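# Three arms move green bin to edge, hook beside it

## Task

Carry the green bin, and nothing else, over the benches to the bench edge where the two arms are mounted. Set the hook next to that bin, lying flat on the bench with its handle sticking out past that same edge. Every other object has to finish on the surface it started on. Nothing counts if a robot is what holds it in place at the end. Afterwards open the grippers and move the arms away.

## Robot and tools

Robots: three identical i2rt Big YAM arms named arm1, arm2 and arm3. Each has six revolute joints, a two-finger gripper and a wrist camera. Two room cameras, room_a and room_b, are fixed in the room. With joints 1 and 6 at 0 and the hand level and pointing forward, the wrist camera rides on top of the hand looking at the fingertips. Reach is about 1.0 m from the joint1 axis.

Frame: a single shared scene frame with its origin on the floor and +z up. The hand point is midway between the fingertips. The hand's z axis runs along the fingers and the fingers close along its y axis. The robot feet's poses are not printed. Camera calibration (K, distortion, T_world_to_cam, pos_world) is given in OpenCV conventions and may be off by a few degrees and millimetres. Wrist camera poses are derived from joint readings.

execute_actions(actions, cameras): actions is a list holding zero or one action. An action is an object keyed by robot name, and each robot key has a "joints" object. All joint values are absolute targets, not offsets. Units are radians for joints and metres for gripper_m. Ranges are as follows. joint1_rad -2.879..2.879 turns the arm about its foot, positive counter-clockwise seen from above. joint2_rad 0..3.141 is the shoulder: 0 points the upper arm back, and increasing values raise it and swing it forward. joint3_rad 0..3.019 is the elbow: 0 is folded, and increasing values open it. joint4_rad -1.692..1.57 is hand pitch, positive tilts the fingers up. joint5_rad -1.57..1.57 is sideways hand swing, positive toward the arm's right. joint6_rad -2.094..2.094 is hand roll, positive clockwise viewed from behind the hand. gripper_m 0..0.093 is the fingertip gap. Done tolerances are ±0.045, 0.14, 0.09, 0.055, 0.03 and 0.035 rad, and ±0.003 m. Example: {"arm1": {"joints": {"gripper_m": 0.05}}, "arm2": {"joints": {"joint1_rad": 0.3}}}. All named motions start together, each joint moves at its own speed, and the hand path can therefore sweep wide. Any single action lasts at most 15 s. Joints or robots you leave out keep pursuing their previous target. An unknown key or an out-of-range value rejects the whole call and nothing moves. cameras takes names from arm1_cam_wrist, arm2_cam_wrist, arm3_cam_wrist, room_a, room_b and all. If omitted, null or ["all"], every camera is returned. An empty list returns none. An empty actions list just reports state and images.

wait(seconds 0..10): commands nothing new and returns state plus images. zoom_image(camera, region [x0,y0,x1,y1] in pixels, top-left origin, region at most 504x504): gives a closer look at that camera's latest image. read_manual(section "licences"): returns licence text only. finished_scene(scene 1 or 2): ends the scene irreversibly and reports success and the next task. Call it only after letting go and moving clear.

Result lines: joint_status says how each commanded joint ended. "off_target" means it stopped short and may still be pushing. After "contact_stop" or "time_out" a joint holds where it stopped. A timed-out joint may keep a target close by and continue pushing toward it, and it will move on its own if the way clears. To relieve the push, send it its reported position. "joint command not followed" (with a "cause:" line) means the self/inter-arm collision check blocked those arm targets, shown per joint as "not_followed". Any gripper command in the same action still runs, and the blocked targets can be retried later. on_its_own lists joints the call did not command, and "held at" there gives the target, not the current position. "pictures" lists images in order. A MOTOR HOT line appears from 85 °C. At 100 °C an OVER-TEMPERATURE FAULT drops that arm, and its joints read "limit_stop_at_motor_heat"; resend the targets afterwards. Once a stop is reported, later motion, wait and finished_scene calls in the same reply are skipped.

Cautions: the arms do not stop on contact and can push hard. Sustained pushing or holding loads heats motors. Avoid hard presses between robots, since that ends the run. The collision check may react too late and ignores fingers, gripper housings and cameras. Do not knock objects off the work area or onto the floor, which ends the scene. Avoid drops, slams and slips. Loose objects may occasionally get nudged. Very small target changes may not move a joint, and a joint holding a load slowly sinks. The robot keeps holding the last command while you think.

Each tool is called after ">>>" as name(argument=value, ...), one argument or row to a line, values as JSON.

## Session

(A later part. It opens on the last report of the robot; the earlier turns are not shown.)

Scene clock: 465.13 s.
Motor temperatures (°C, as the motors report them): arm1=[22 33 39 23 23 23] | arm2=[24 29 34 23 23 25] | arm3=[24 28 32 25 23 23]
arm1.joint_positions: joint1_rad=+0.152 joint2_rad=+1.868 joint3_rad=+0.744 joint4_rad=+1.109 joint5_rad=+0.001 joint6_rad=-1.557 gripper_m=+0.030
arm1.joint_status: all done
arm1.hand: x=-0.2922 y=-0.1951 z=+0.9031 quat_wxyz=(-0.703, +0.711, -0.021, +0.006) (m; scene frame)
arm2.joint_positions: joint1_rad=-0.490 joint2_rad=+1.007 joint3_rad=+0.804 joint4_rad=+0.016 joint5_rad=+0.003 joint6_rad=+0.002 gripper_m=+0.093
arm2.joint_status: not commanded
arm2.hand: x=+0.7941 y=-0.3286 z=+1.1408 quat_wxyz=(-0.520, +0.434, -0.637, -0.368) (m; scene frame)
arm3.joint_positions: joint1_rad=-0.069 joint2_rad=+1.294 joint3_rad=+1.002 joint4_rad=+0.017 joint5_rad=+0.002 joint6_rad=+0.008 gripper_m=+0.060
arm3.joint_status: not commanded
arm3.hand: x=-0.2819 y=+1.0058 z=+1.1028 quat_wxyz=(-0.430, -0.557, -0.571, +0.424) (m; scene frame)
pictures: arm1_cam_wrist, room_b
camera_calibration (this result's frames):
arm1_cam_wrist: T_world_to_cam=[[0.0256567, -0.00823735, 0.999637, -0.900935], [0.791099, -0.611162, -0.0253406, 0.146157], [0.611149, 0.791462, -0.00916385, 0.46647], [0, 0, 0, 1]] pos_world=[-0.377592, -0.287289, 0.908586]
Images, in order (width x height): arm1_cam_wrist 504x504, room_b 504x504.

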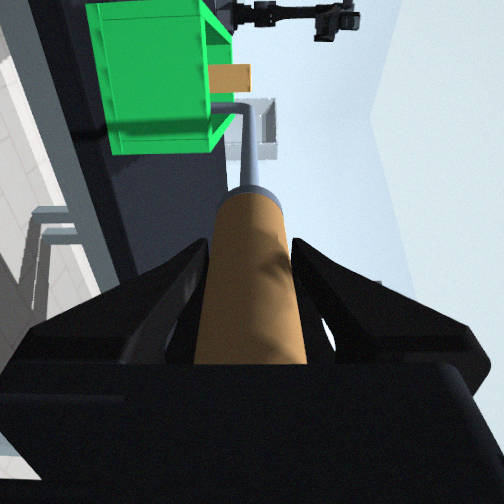

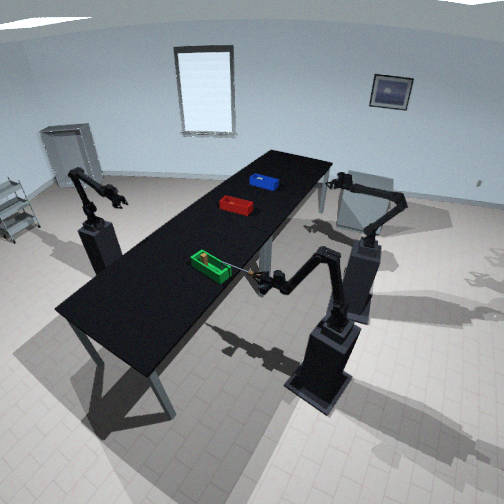

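>>> execute_actions(
  actions=[
    {"arm1":{"joints":{"joint3_rad":1.0}}},
  ],
  cameras=[],
)

>>> execute_actions(
  actions=[
    {"arm1":{"joints":{"joint1_rad":0.39,"joint5_rad":0.197,"joint2_rad":2.0,"joint3_rad":1.36,"joint4_rad":1.185}}},
  ],
  cameras=["arm1_cam_wrist","room_b"],
)

Scene clock: 481.07 s.
Motor temperatures (°C, as the motors report them): arm1=[22 32 37 23 23 23] | arm2=[24 29 34 23 23 25] | arm3=[24 28 33 25 23 23]
arm1.joint_positions: joint1_rad=+0.152 joint2_rad=+1.873 joint3_rad=+0.946 joint4_rad=+1.113 joint5_rad=+0.001 joint6_rad=-1.557 gripper_m=+0.030
arm1.joint_status: all done
arm1.hand: x=-0.2894 y=-0.1336 z=+0.9909 quat_wxyz=(-0.771, +0.636, -0.019, +0.007) (m; scene frame)
arm2.joint_positions: joint1_rad=-0.490 joint2_rad=+1.007 joint3_rad=+0.804 joint4_rad=+0.016 joint5_rad=+0.003 joint6_rad=+0.002 gripper_m=+0.093
arm2.joint_status: not commanded
arm2.hand: x=+0.7941 y=-0.3286 z=+1.1408 quat_wxyz=(-0.520, +0.434, -0.637, -0.368) (m; scene frame)
arm3.joint_positions: joint1_rad=-0.069 joint2_rad=+1.294 joint3_rad=+1.002 joint4_rad=+0.017 joint5_rad=+0.002 joint6_rad=+0.008 gripper_m=+0.060
arm3.joint_status: not commanded
arm3.hand: x=-0.2819 y=+1.0058 z=+1.1028 quat_wxyz=(-0.430, -0.557, -0.571, +0.424) (m; scene frame)
pictures: none
No camera images: the call's "cameras" was empty. Leave "cameras" out to get every camera's image.

Scene clock: 482.50 s.
Motor temperatures (°C, as the motors report them): arm1=[22 32 37 23 23 23] | arm2=[24 29 34 23 23 25] | arm3=[24 28 33 25 23 23]
arm1.joint_positions: joint1_rad=+0.390 joint2_rad=+2.049 joint3_rad=+1.283 joint4_rad=+1.140 joint5_rad=+0.200 joint6_rad=-1.557 gripper_m=+0.030
arm1.joint_status: all done
arm1.hand: x=-0.4322 y=-0.0548 z=+1.0391 quat_wxyz=(-0.824, +0.564, -0.032, -0.034) (m; scene frame)
arm2.joint_positions: joint1_rad=-0.490 joint2_rad=+1.007 joint3_rad=+0.804 joint4_rad=+0.016 joint5_rad=+0.003 joint6_rad=+0.002 gripper_m=+0.093
arm2.joint_status: not commanded
arm2.hand: x=+0.7941 y=-0.3286 z=+1.1408 quat_wxyz=(-0.520, +0.434, -0.637, -0.368) (m; scene frame)
arm3.joint_positions: joint1_rad=-0.069 joint2_rad=+1.294 joint3_rad=+1.002 joint4_rad=+0.017 joint5_rad=+0.002 joint6_rad=+0.008 gripper_m=+0.060
arm3.joint_status: not commanded
arm3.hand: x=-0.2819 y=+1.0058 z=+1.1028 quat_wxyz=(-0.430, -0.557, -0.571, +0.424) (m; scene frame)
pictures: arm1_cam_wrist, room_b
camera_calibration (this result's frames):
arm1_cam_wrist: T_world_to_cam=[[0.0981692, -0.377849, 0.920648, -0.938964], [0.801039, -0.518938, -0.298396, 0.639185], [0.590508, 0.766768, 0.251728, 0.160976], [0, 0, 0, 1]] pos_world=[-0.514892, -0.14652, 1.01466]
Images, in order (width x height): arm1_cam_wrist 504x504, room_b 504x504.

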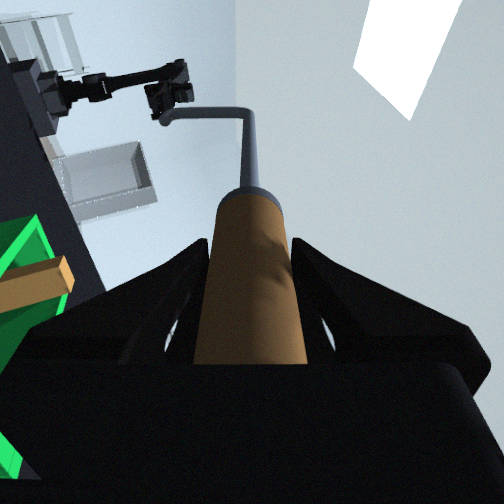

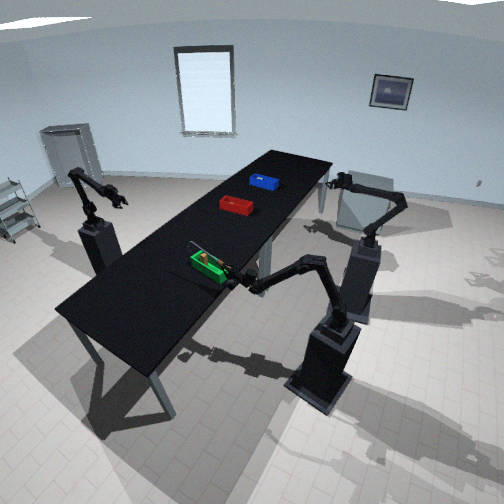

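>>> execute_actions(
  actions=[
    {"arm1":{"joints":{"joint2_rad":2.245,"joint6_rad":-1.2}}},
  ],
  cameras=["arm1_cam_wrist","room_b"],
)

Scene clock: 487.50 s.
Motor temperatures (°C, as the motors report them): arm1=[22 32 39 23 23 23] | arm2=[24 29 34 23 23 25] | arm3=[24 28 33 25 23 23]
arm1.joint_positions: joint1_rad=+0.389 joint2_rad=+2.303 joint3_rad=+1.304 joint4_rad=+1.148 joint5_rad=+0.198 joint6_rad=-1.210 gripper_m=+0.030
arm1.joint_status: all done
arm1.hand: x=-0.4360 y=-0.0399 z=+0.8614 quat_wxyz=(-0.743, +0.640, -0.129, -0.149) (m; scene frame)
arm2.joint_positions: joint1_rad=-0.490 joint2_rad=+1.007 joint3_rad=+0.804 joint4_rad=+0.016 joint5_rad=+0.003 joint6_rad=+0.002 gripper_m=+0.093
arm2.joint_status: not commanded
arm2.hand: x=+0.7941 y=-0.3286 z=+1.1408 quat_wxyz=(-0.520, +0.434, -0.637, -0.368) (m; scene frame)
arm3.joint_positions: joint1_rad=-0.069 joint2_rad=+1.294 joint3_rad=+1.002 joint4_rad=+0.017 joint5_rad=+0.002 joint6_rad=+0.008 gripper_m=+0.060
arm3.joint_status: not commanded
arm3.hand: x=-0.2819 y=+1.0058 z=+1.1028 quat_wxyz=(-0.430, -0.557, -0.571, +0.424) (m; scene frame)
pictures: arm1_cam_wrist, room_b
camera_calibration (this result's frames):
arm1_cam_wrist: T_world_to_cam=[[0.391263, -0.15528, 0.907084, -0.621011], [0.744992, -0.52522, -0.411256, 0.669441], [0.540278, 0.836679, -0.0898165, 0.471508], [0, 0, 0, 1]] pos_world=[-0.510496, -0.139328, 0.88097]
Images, in order (width x height): arm1_cam_wrist 504x504, room_b 504x504.

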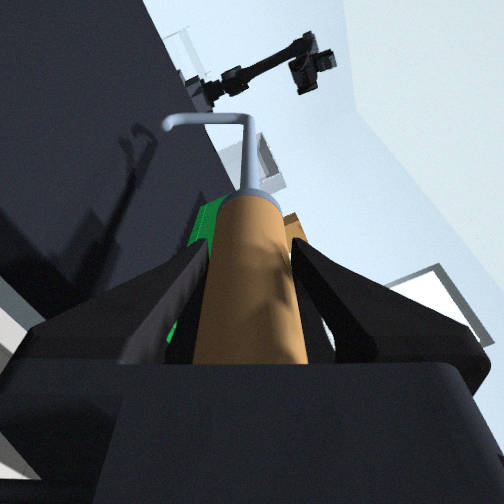

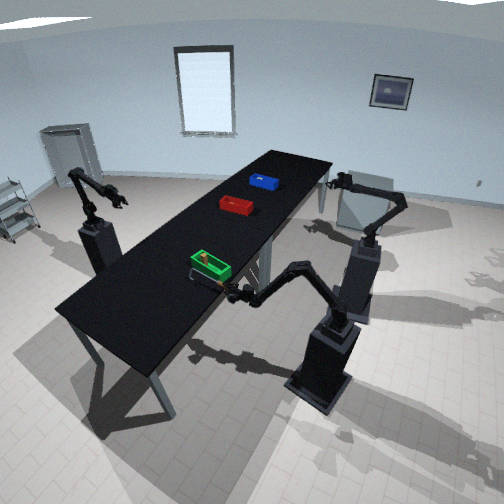

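>>> execute_actions(
  actions=[
    {"arm1":{"joints":{"joint2_rad":2.30,"joint6_rad":-0.65}}},
  ],
  cameras=["arm1_cam_wrist"],
)

>>> execute_actions(
  actions=[
    {"arm1":{"joints":{"joint4_rad":1.12,"joint6_rad":0.01}}},
  ],
  cameras=["arm1_cam_wrist","room_b"],
)

Scene clock: 495.63 s.
Motor temperatures (°C, as the motors report them): arm1=[22 33 39 23 23 23] | arm2=[24 29 34 23 23 25] | arm3=[24 28 33 25 23 23]
arm1.joint_positions: joint1_rad=+0.389 joint2_rad=+2.340 joint3_rad=+1.304 joint4_rad=+1.148 joint5_rad=+0.198 joint6_rad=-0.660 gripper_m=+0.030
arm1.joint_status: all done
arm1.hand: x=-0.4356 y=-0.0421 z=+0.8337 quat_wxyz=(-0.665, +0.594, -0.301, -0.338) (m; scene frame)
arm2.joint_positions: joint1_rad=-0.490 joint2_rad=+1.007 joint3_rad=+0.804 joint4_rad=+0.016 joint5_rad=+0.003 joint6_rad=+0.002 gripper_m=+0.093
arm2.joint_status: not commanded
arm2.hand: x=+0.7941 y=-0.3286 z=+1.1408 quat_wxyz=(-0.520, +0.434, -0.637, -0.368) (m; scene frame)
arm3.joint_positions: joint1_rad=-0.069 joint2_rad=+1.294 joint3_rad=+1.002 joint4_rad=+0.017 joint5_rad=+0.002 joint6_rad=+0.008 gripper_m=+0.060
arm3.joint_status: not commanded
arm3.hand: x=-0.2819 y=+1.0058 z=+1.1028 quat_wxyz=(-0.430, -0.557, -0.571, +0.424) (m; scene frame)
pictures: arm1_cam_wrist
camera_calibration (this result's frames):
arm1_cam_wrist: T_world_to_cam=[[0.810301, -0.0837533, 0.579998, -0.138067], [0.468859, -0.501076, -0.727389, 0.800936], [0.351544, 0.861341, -0.366754, 0.620378], [0, 0, 0, 1]] pos_world=[-0.481741, -0.144591, 0.890197]
Images, in order (width x height): arm1_cam_wrist 504x504.

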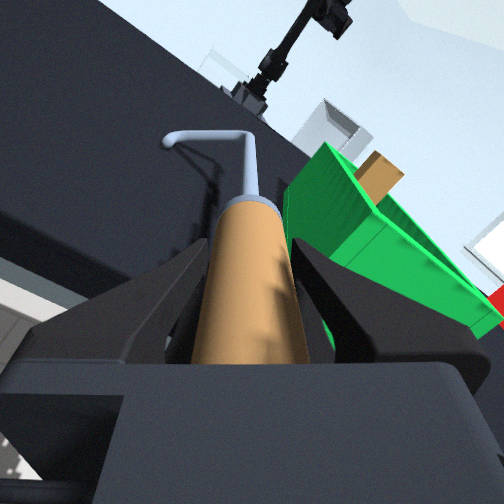

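Scene clock: 497.23 s.
Motor temperatures (°C, as the motors report them): arm1=[22 33 39 23 23 23] | arm2=[24 29 34 23 23 25] | arm3=[24 28 33 25 23 23]
arm1.joint_positions: joint1_rad=+0.389 joint2_rad=+2.340 joint3_rad=+1.304 joint4_rad=+1.103 joint5_rad=+0.198 joint6_rad=-0.006 gripper_m=+0.030
arm1.joint_status: all done
arm1.hand: x=-0.4359 y=-0.0411 z=+0.8230 quat_wxyz=(-0.513, +0.480, -0.485, -0.521) (m; scene frame)
arm2.joint_positions: joint1_rad=-0.490 joint2_rad=+1.007 joint3_rad=+0.804 joint4_rad=+0.016 joint5_rad=+0.003 joint6_rad=+0.002 gripper_m=+0.093
arm2.joint_status: not commanded
arm2.hand: x=+0.7941 y=-0.3286 z=+1.1408 quat_wxyz=(-0.520, +0.434, -0.637, -0.368) (m; scene frame)
arm3.joint_positions: joint1_rad=-0.069 joint2_rad=+1.294 joint3_rad=+1.002 joint4_rad=+0.017 joint5_rad=+0.002 joint6_rad=+0.008 gripper_m=+0.060
arm3.joint_status: not commanded
arm3.hand: x=-0.2819 y=+1.0058 z=+1.1028 quat_wxyz=(-0.430, -0.557, -0.571, +0.424) (m; scene frame)
pictures: arm1_cam_wrist, room_b
camera_calibration (this result's frames):
arm1_cam_wrist: T_world_to_cam=[[0.999686, -0.0152351, -0.0198807, 0.447483], [-0.0249115, -0.522318, -0.852387, 0.680535], [0.00260215, 0.852614, -0.522534, 0.591457], [0, 0, 0, 1]] pos_world=[-0.431929, -0.142012, 0.898032]
Images, in order (width x height): arm1_cam_wrist 504x504, room_b 504x504.

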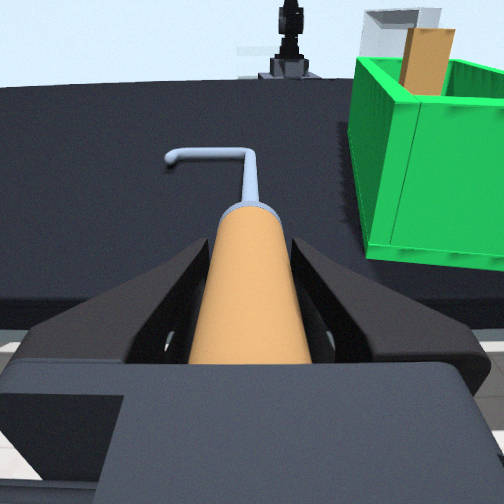

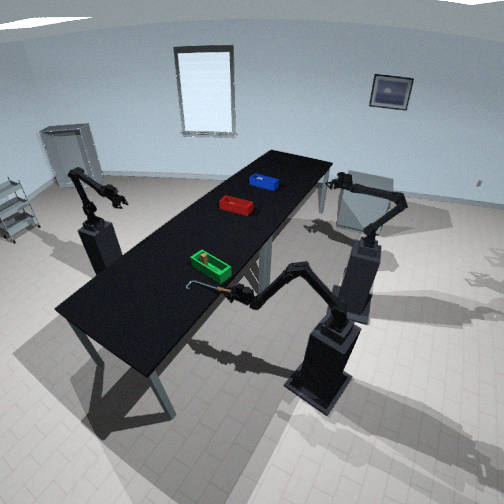

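>>> execute_actions(
  actions=[
    {"arm1":{"joints":{"joint3_rad":1.26}}},
  ],
  cameras=["arm1_cam_wrist"],
)

Scene clock: 501.60 s.
Motor temperatures (°C, as the motors report them): arm1=[22 33 38 23 23 23] | arm2=[24 29 34 23 23 25] | arm3=[24 28 33 25 23 23]
arm1.joint_positions: joint1_rad=+0.389 joint2_rad=+2.335 joint3_rad=+1.257 joint4_rad=+1.103 joint5_rad=+0.198 joint6_rad=-0.003 gripper_m=+0.030
arm1.joint_status: all done
arm1.hand: x=-0.4331 y=-0.0551 z=+0.8065 quat_wxyz=(-0.504, +0.491, -0.494, -0.510) (m; scene frame)
arm2.joint_positions: joint1_rad=-0.490 joint2_rad=+1.007 joint3_rad=+0.804 joint4_rad=+0.016 joint5_rad=+0.003 joint6_rad=+0.002 gripper_m=+0.093
arm2.joint_status: not commanded
arm2.hand: x=+0.7941 y=-0.3286 z=+1.1408 quat_wxyz=(-0.520, +0.434, -0.637, -0.368) (m; scene frame)
arm3.joint_positions: joint1_rad=-0.069 joint2_rad=+1.294 joint3_rad=+1.002 joint4_rad=+0.017 joint5_rad=+0.002 joint6_rad=+0.008 gripper_m=+0.060
arm3.joint_status: not commanded
arm3.hand: x=-0.2819 y=+1.0058 z=+1.1028 quat_wxyz=(-0.430, -0.557, -0.571, +0.424) (m; scene frame)
pictures: arm1_cam_wrist
camera_calibration (this result's frames):
arm1_cam_wrist: T_world_to_cam=[[0.999776, -0.0155535, -0.0143876, 0.439757], [-0.0206111, -0.556623, -0.83051, 0.641509], [0.00490889, 0.83062, -0.556818, 0.622234], [0, 0, 0, 1]] pos_world=[-0.429491, -0.152922, 0.885578]
Images, in order (width x height): arm1_cam_wrist 504x504.

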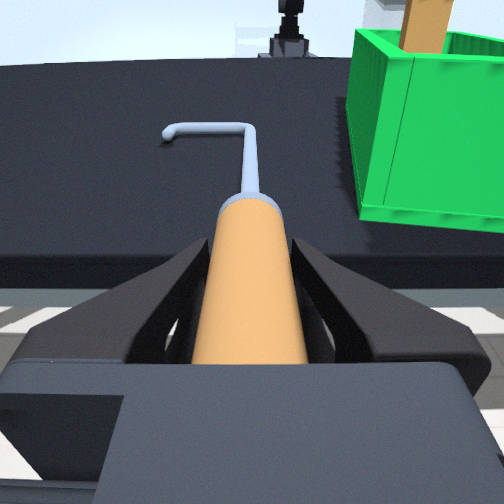

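>>> execute_actions(
  actions=[
    {"arm1":{"joints":{"joint2_rad":2.335}}},
  ],
  cameras=["arm1_cam_wrist"],
)

Scene clock: 505.60 s.
Motor temperatures (°C, as the motors report them): arm1=[22 33 38 23 23 23] | arm2=[24 29 34 23 23 25] | arm3=[24 28 33 25 23 23]
arm1.joint_positions: joint1_rad=+0.389 joint2_rad=+2.337 joint3_rad=+1.257 joint4_rad=+1.103 joint5_rad=+0.198 joint6_rad=-0.003 gripper_m=+0.030
arm1.joint_status: all done
arm1.hand: x=-0.4331 y=-0.0553 z=+0.8054 quat_wxyz=(-0.504, +0.492, -0.494, -0.509) (m; scene frame)
arm2.joint_positions: joint1_rad=-0.490 joint2_rad=+1.007 joint3_rad=+0.804 joint4_rad=+0.016 joint5_rad=+0.003 joint6_rad=+0.002 gripper_m=+0.093
arm2.joint_status: not commanded
arm2.hand: x=+0.7941 y=-0.3286 z=+1.1408 quat_wxyz=(-0.520, +0.434, -0.637, -0.368) (m; scene frame)
arm3.joint_positions: joint1_rad=-0.069 joint2_rad=+1.294 joint3_rad=+1.002 joint4_rad=+0.017 joint5_rad=+0.002 joint6_rad=+0.008 gripper_m=+0.060
arm3.joint_status: not commanded
arm3.hand: x=-0.2819 y=+1.0058 z=+1.1028 quat_wxyz=(-0.430, -0.557, -0.571, +0.424) (m; scene frame)
pictures: arm1_cam_wrist
camera_calibration (this result's frames):
arm1_cam_wrist: T_world_to_cam=[[0.99978, -0.0155671, -0.01406, 0.439451], [-0.0203541, -0.557864, -0.829683, 0.63987], [0.00507217, 0.829786, -0.558058, 0.62276], [0, 0, 0, 1]] pos_world=[-0.429489, -0.152956, 0.884604]
Images, in order (width x height): arm1_cam_wrist 504x504.

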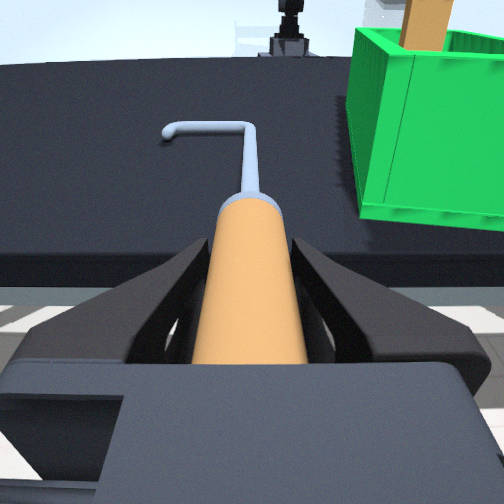

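>>> execute_actions(
  actions=[
    {"arm1":{"joints":{"joint4_rad":1.06}}},
  ],
  cameras=[],
)

>>> execute_actions(
  actions=[
    {"arm1":{"joints":{"gripper_m":0.093}}},
  ],
  cameras=["arm1_cam_wrist"],
)

Scene clock: 512.90 s.
Motor temperatures (°C, as the motors report them): arm1=[22 33 36 23 23 23] | arm2=[24 28 34 23 23 25] | arm3=[24 28 33 25 23 23]
arm1.joint_positions: joint1_rad=+0.389 joint2_rad=+2.337 joint3_rad=+1.257 joint4_rad=+1.069 joint5_rad=+0.198 joint6_rad=-0.002 gripper_m=+0.030
arm1.joint_status: all done
arm1.hand: x=-0.4332 y=-0.0552 z=+0.7970 quat_wxyz=(-0.497, +0.502, -0.501, -0.500) (m; scene frame)
arm2.joint_positions: joint1_rad=-0.490 joint2_rad=+1.007 joint3_rad=+0.804 joint4_rad=+0.016 joint5_rad=+0.003 joint6_rad=+0.002 gripper_m=+0.093
arm2.joint_status: not commanded
arm2.hand: x=+0.7941 y=-0.3286 z=+1.1408 quat_wxyz=(-0.520, +0.434, -0.637, -0.368) (m; scene frame)
arm3.joint_positions: joint1_rad=-0.069 joint2_rad=+1.294 joint3_rad=+1.002 joint4_rad=+0.017 joint5_rad=+0.002 joint6_rad=+0.008 gripper_m=+0.060
arm3.joint_status: not commanded
arm3.hand: x=-0.2819 y=+1.0058 z=+1.1028 quat_wxyz=(-0.430, -0.557, -0.571, +0.424) (m; scene frame)
pictures: none
No camera images: the call's "cameras" was empty. Leave "cameras" out to get every camera's image.

Scene clock: 513.60 s.
Motor temperatures (°C, as the motors report them): arm1=[22 33 36 23 23 23] | arm2=[24 28 34 23 23 25] | arm3=[24 28 33 25 23 23]
arm1.joint_positions: joint1_rad=+0.389 joint2_rad=+2.337 joint3_rad=+1.257 joint4_rad=+1.066 joint5_rad=+0.198 joint6_rad=-0.001 gripper_m=+0.093
arm1.joint_status: all done
arm1.hand: x=-0.4332 y=-0.0552 z=+0.7963 quat_wxyz=(-0.496, +0.502, -0.502, -0.499) (m; scene frame)
arm2.joint_positions: joint1_rad=-0.490 joint2_rad=+1.007 joint3_rad=+0.804 joint4_rad=+0.016 joint5_rad=+0.003 joint6_rad=+0.002 gripper_m=+0.093
arm2.joint_status: not commanded
arm2.hand: x=+0.7941 y=-0.3286 z=+1.1408 quat_wxyz=(-0.520, +0.434, -0.637, -0.368) (m; scene frame)
arm3.joint_positions: joint1_rad=-0.069 joint2_rad=+1.294 joint3_rad=+1.002 joint4_rad=+0.017 joint5_rad=+0.002 joint6_rad=+0.008 gripper_m=+0.060
arm3.joint_status: not commanded
arm3.hand: x=-0.2819 y=+1.0058 z=+1.1028 quat_wxyz=(-0.430, -0.557, -0.571, +0.424) (m; scene frame)
pictures: arm1_cam_wrist
camera_calibration (this result's frames):
arm1_cam_wrist: T_world_to_cam=[[0.999847, -0.0157596, -0.00755389, 0.434224], [-0.0153768, -0.587885, -0.808798, 0.616258], [0.00830555, 0.808791, -0.588038, 0.641752], [0, 0, 0, 1]] pos_world=[-0.430012, -0.149911, 0.879083]
Images, in order (width x height): arm1_cam_wrist 504x504.

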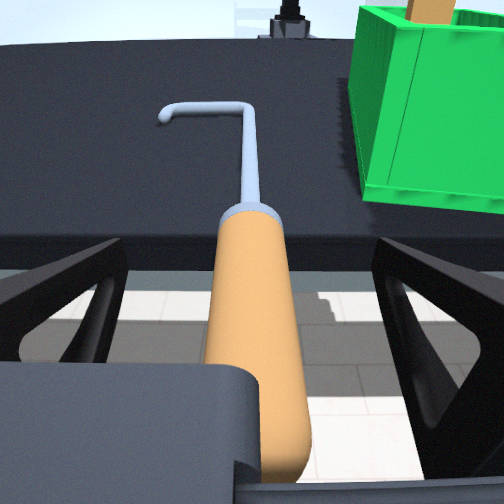

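>>> execute_actions(
  actions=[
    {"arm1":{"joints":{"joint2_rad":1.6,"joint3_rad":0.7}}},
  ],
  cameras=["room_a","room_b"],
)

Scene clock: 518.27 s.
Motor temperatures (°C, as the motors report them): arm1=[22 32 36 23 23 23] | arm2=[24 28 34 23 23 25] | arm3=[24 28 33 25 23 23]
arm1.joint_positions: joint1_rad=+0.389 joint2_rad=+1.603 joint3_rad=+0.703 joint4_rad=+1.059 joint5_rad=+0.198 joint6_rad=-0.001 gripper_m=+0.093
arm1.joint_status: all done
arm1.hand: x=-0.3965 y=-0.2295 z=+1.0251 quat_wxyz=(-0.529, +0.450, -0.467, -0.548) (m; scene frame)
arm2.joint_positions: joint1_rad=-0.490 joint2_rad=+1.007 joint3_rad=+0.804 joint4_rad=+0.016 joint5_rad=+0.003 joint6_rad=+0.002 gripper_m=+0.093
arm2.joint_status: not commanded
arm2.hand: x=+0.7941 y=-0.3286 z=+1.1408 quat_wxyz=(-0.520, +0.434, -0.637, -0.368) (m; scene frame)
arm3.joint_positions: joint1_rad=-0.069 joint2_rad=+1.294 joint3_rad=+1.002 joint4_rad=+0.017 joint5_rad=+0.002 joint6_rad=+0.008 gripper_m=+0.060
arm3.joint_status: not commanded
arm3.hand: x=-0.2819 y=+1.0058 z=+1.1028 quat_wxyz=(-0.430, -0.557, -0.571, +0.424) (m; scene frame)
pictures: room_a, room_b
Images, in order (width x height): room_a 504x504, room_b 504x504.

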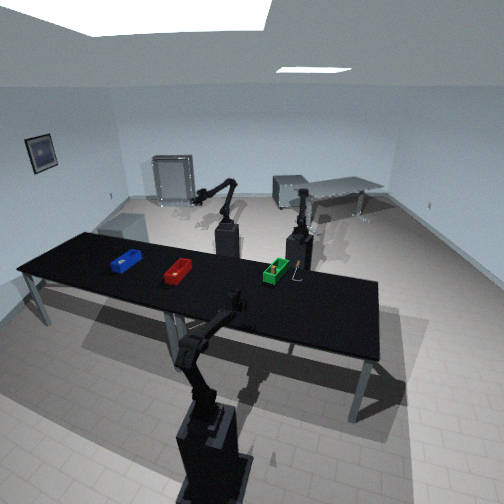

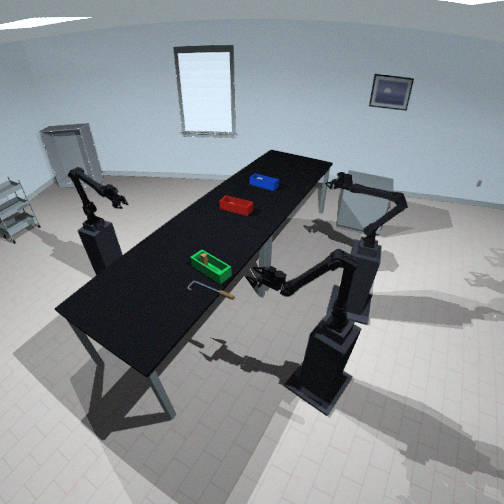

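>>> finished_scene(
  scene=1,
)

The scene is finished: the task was done.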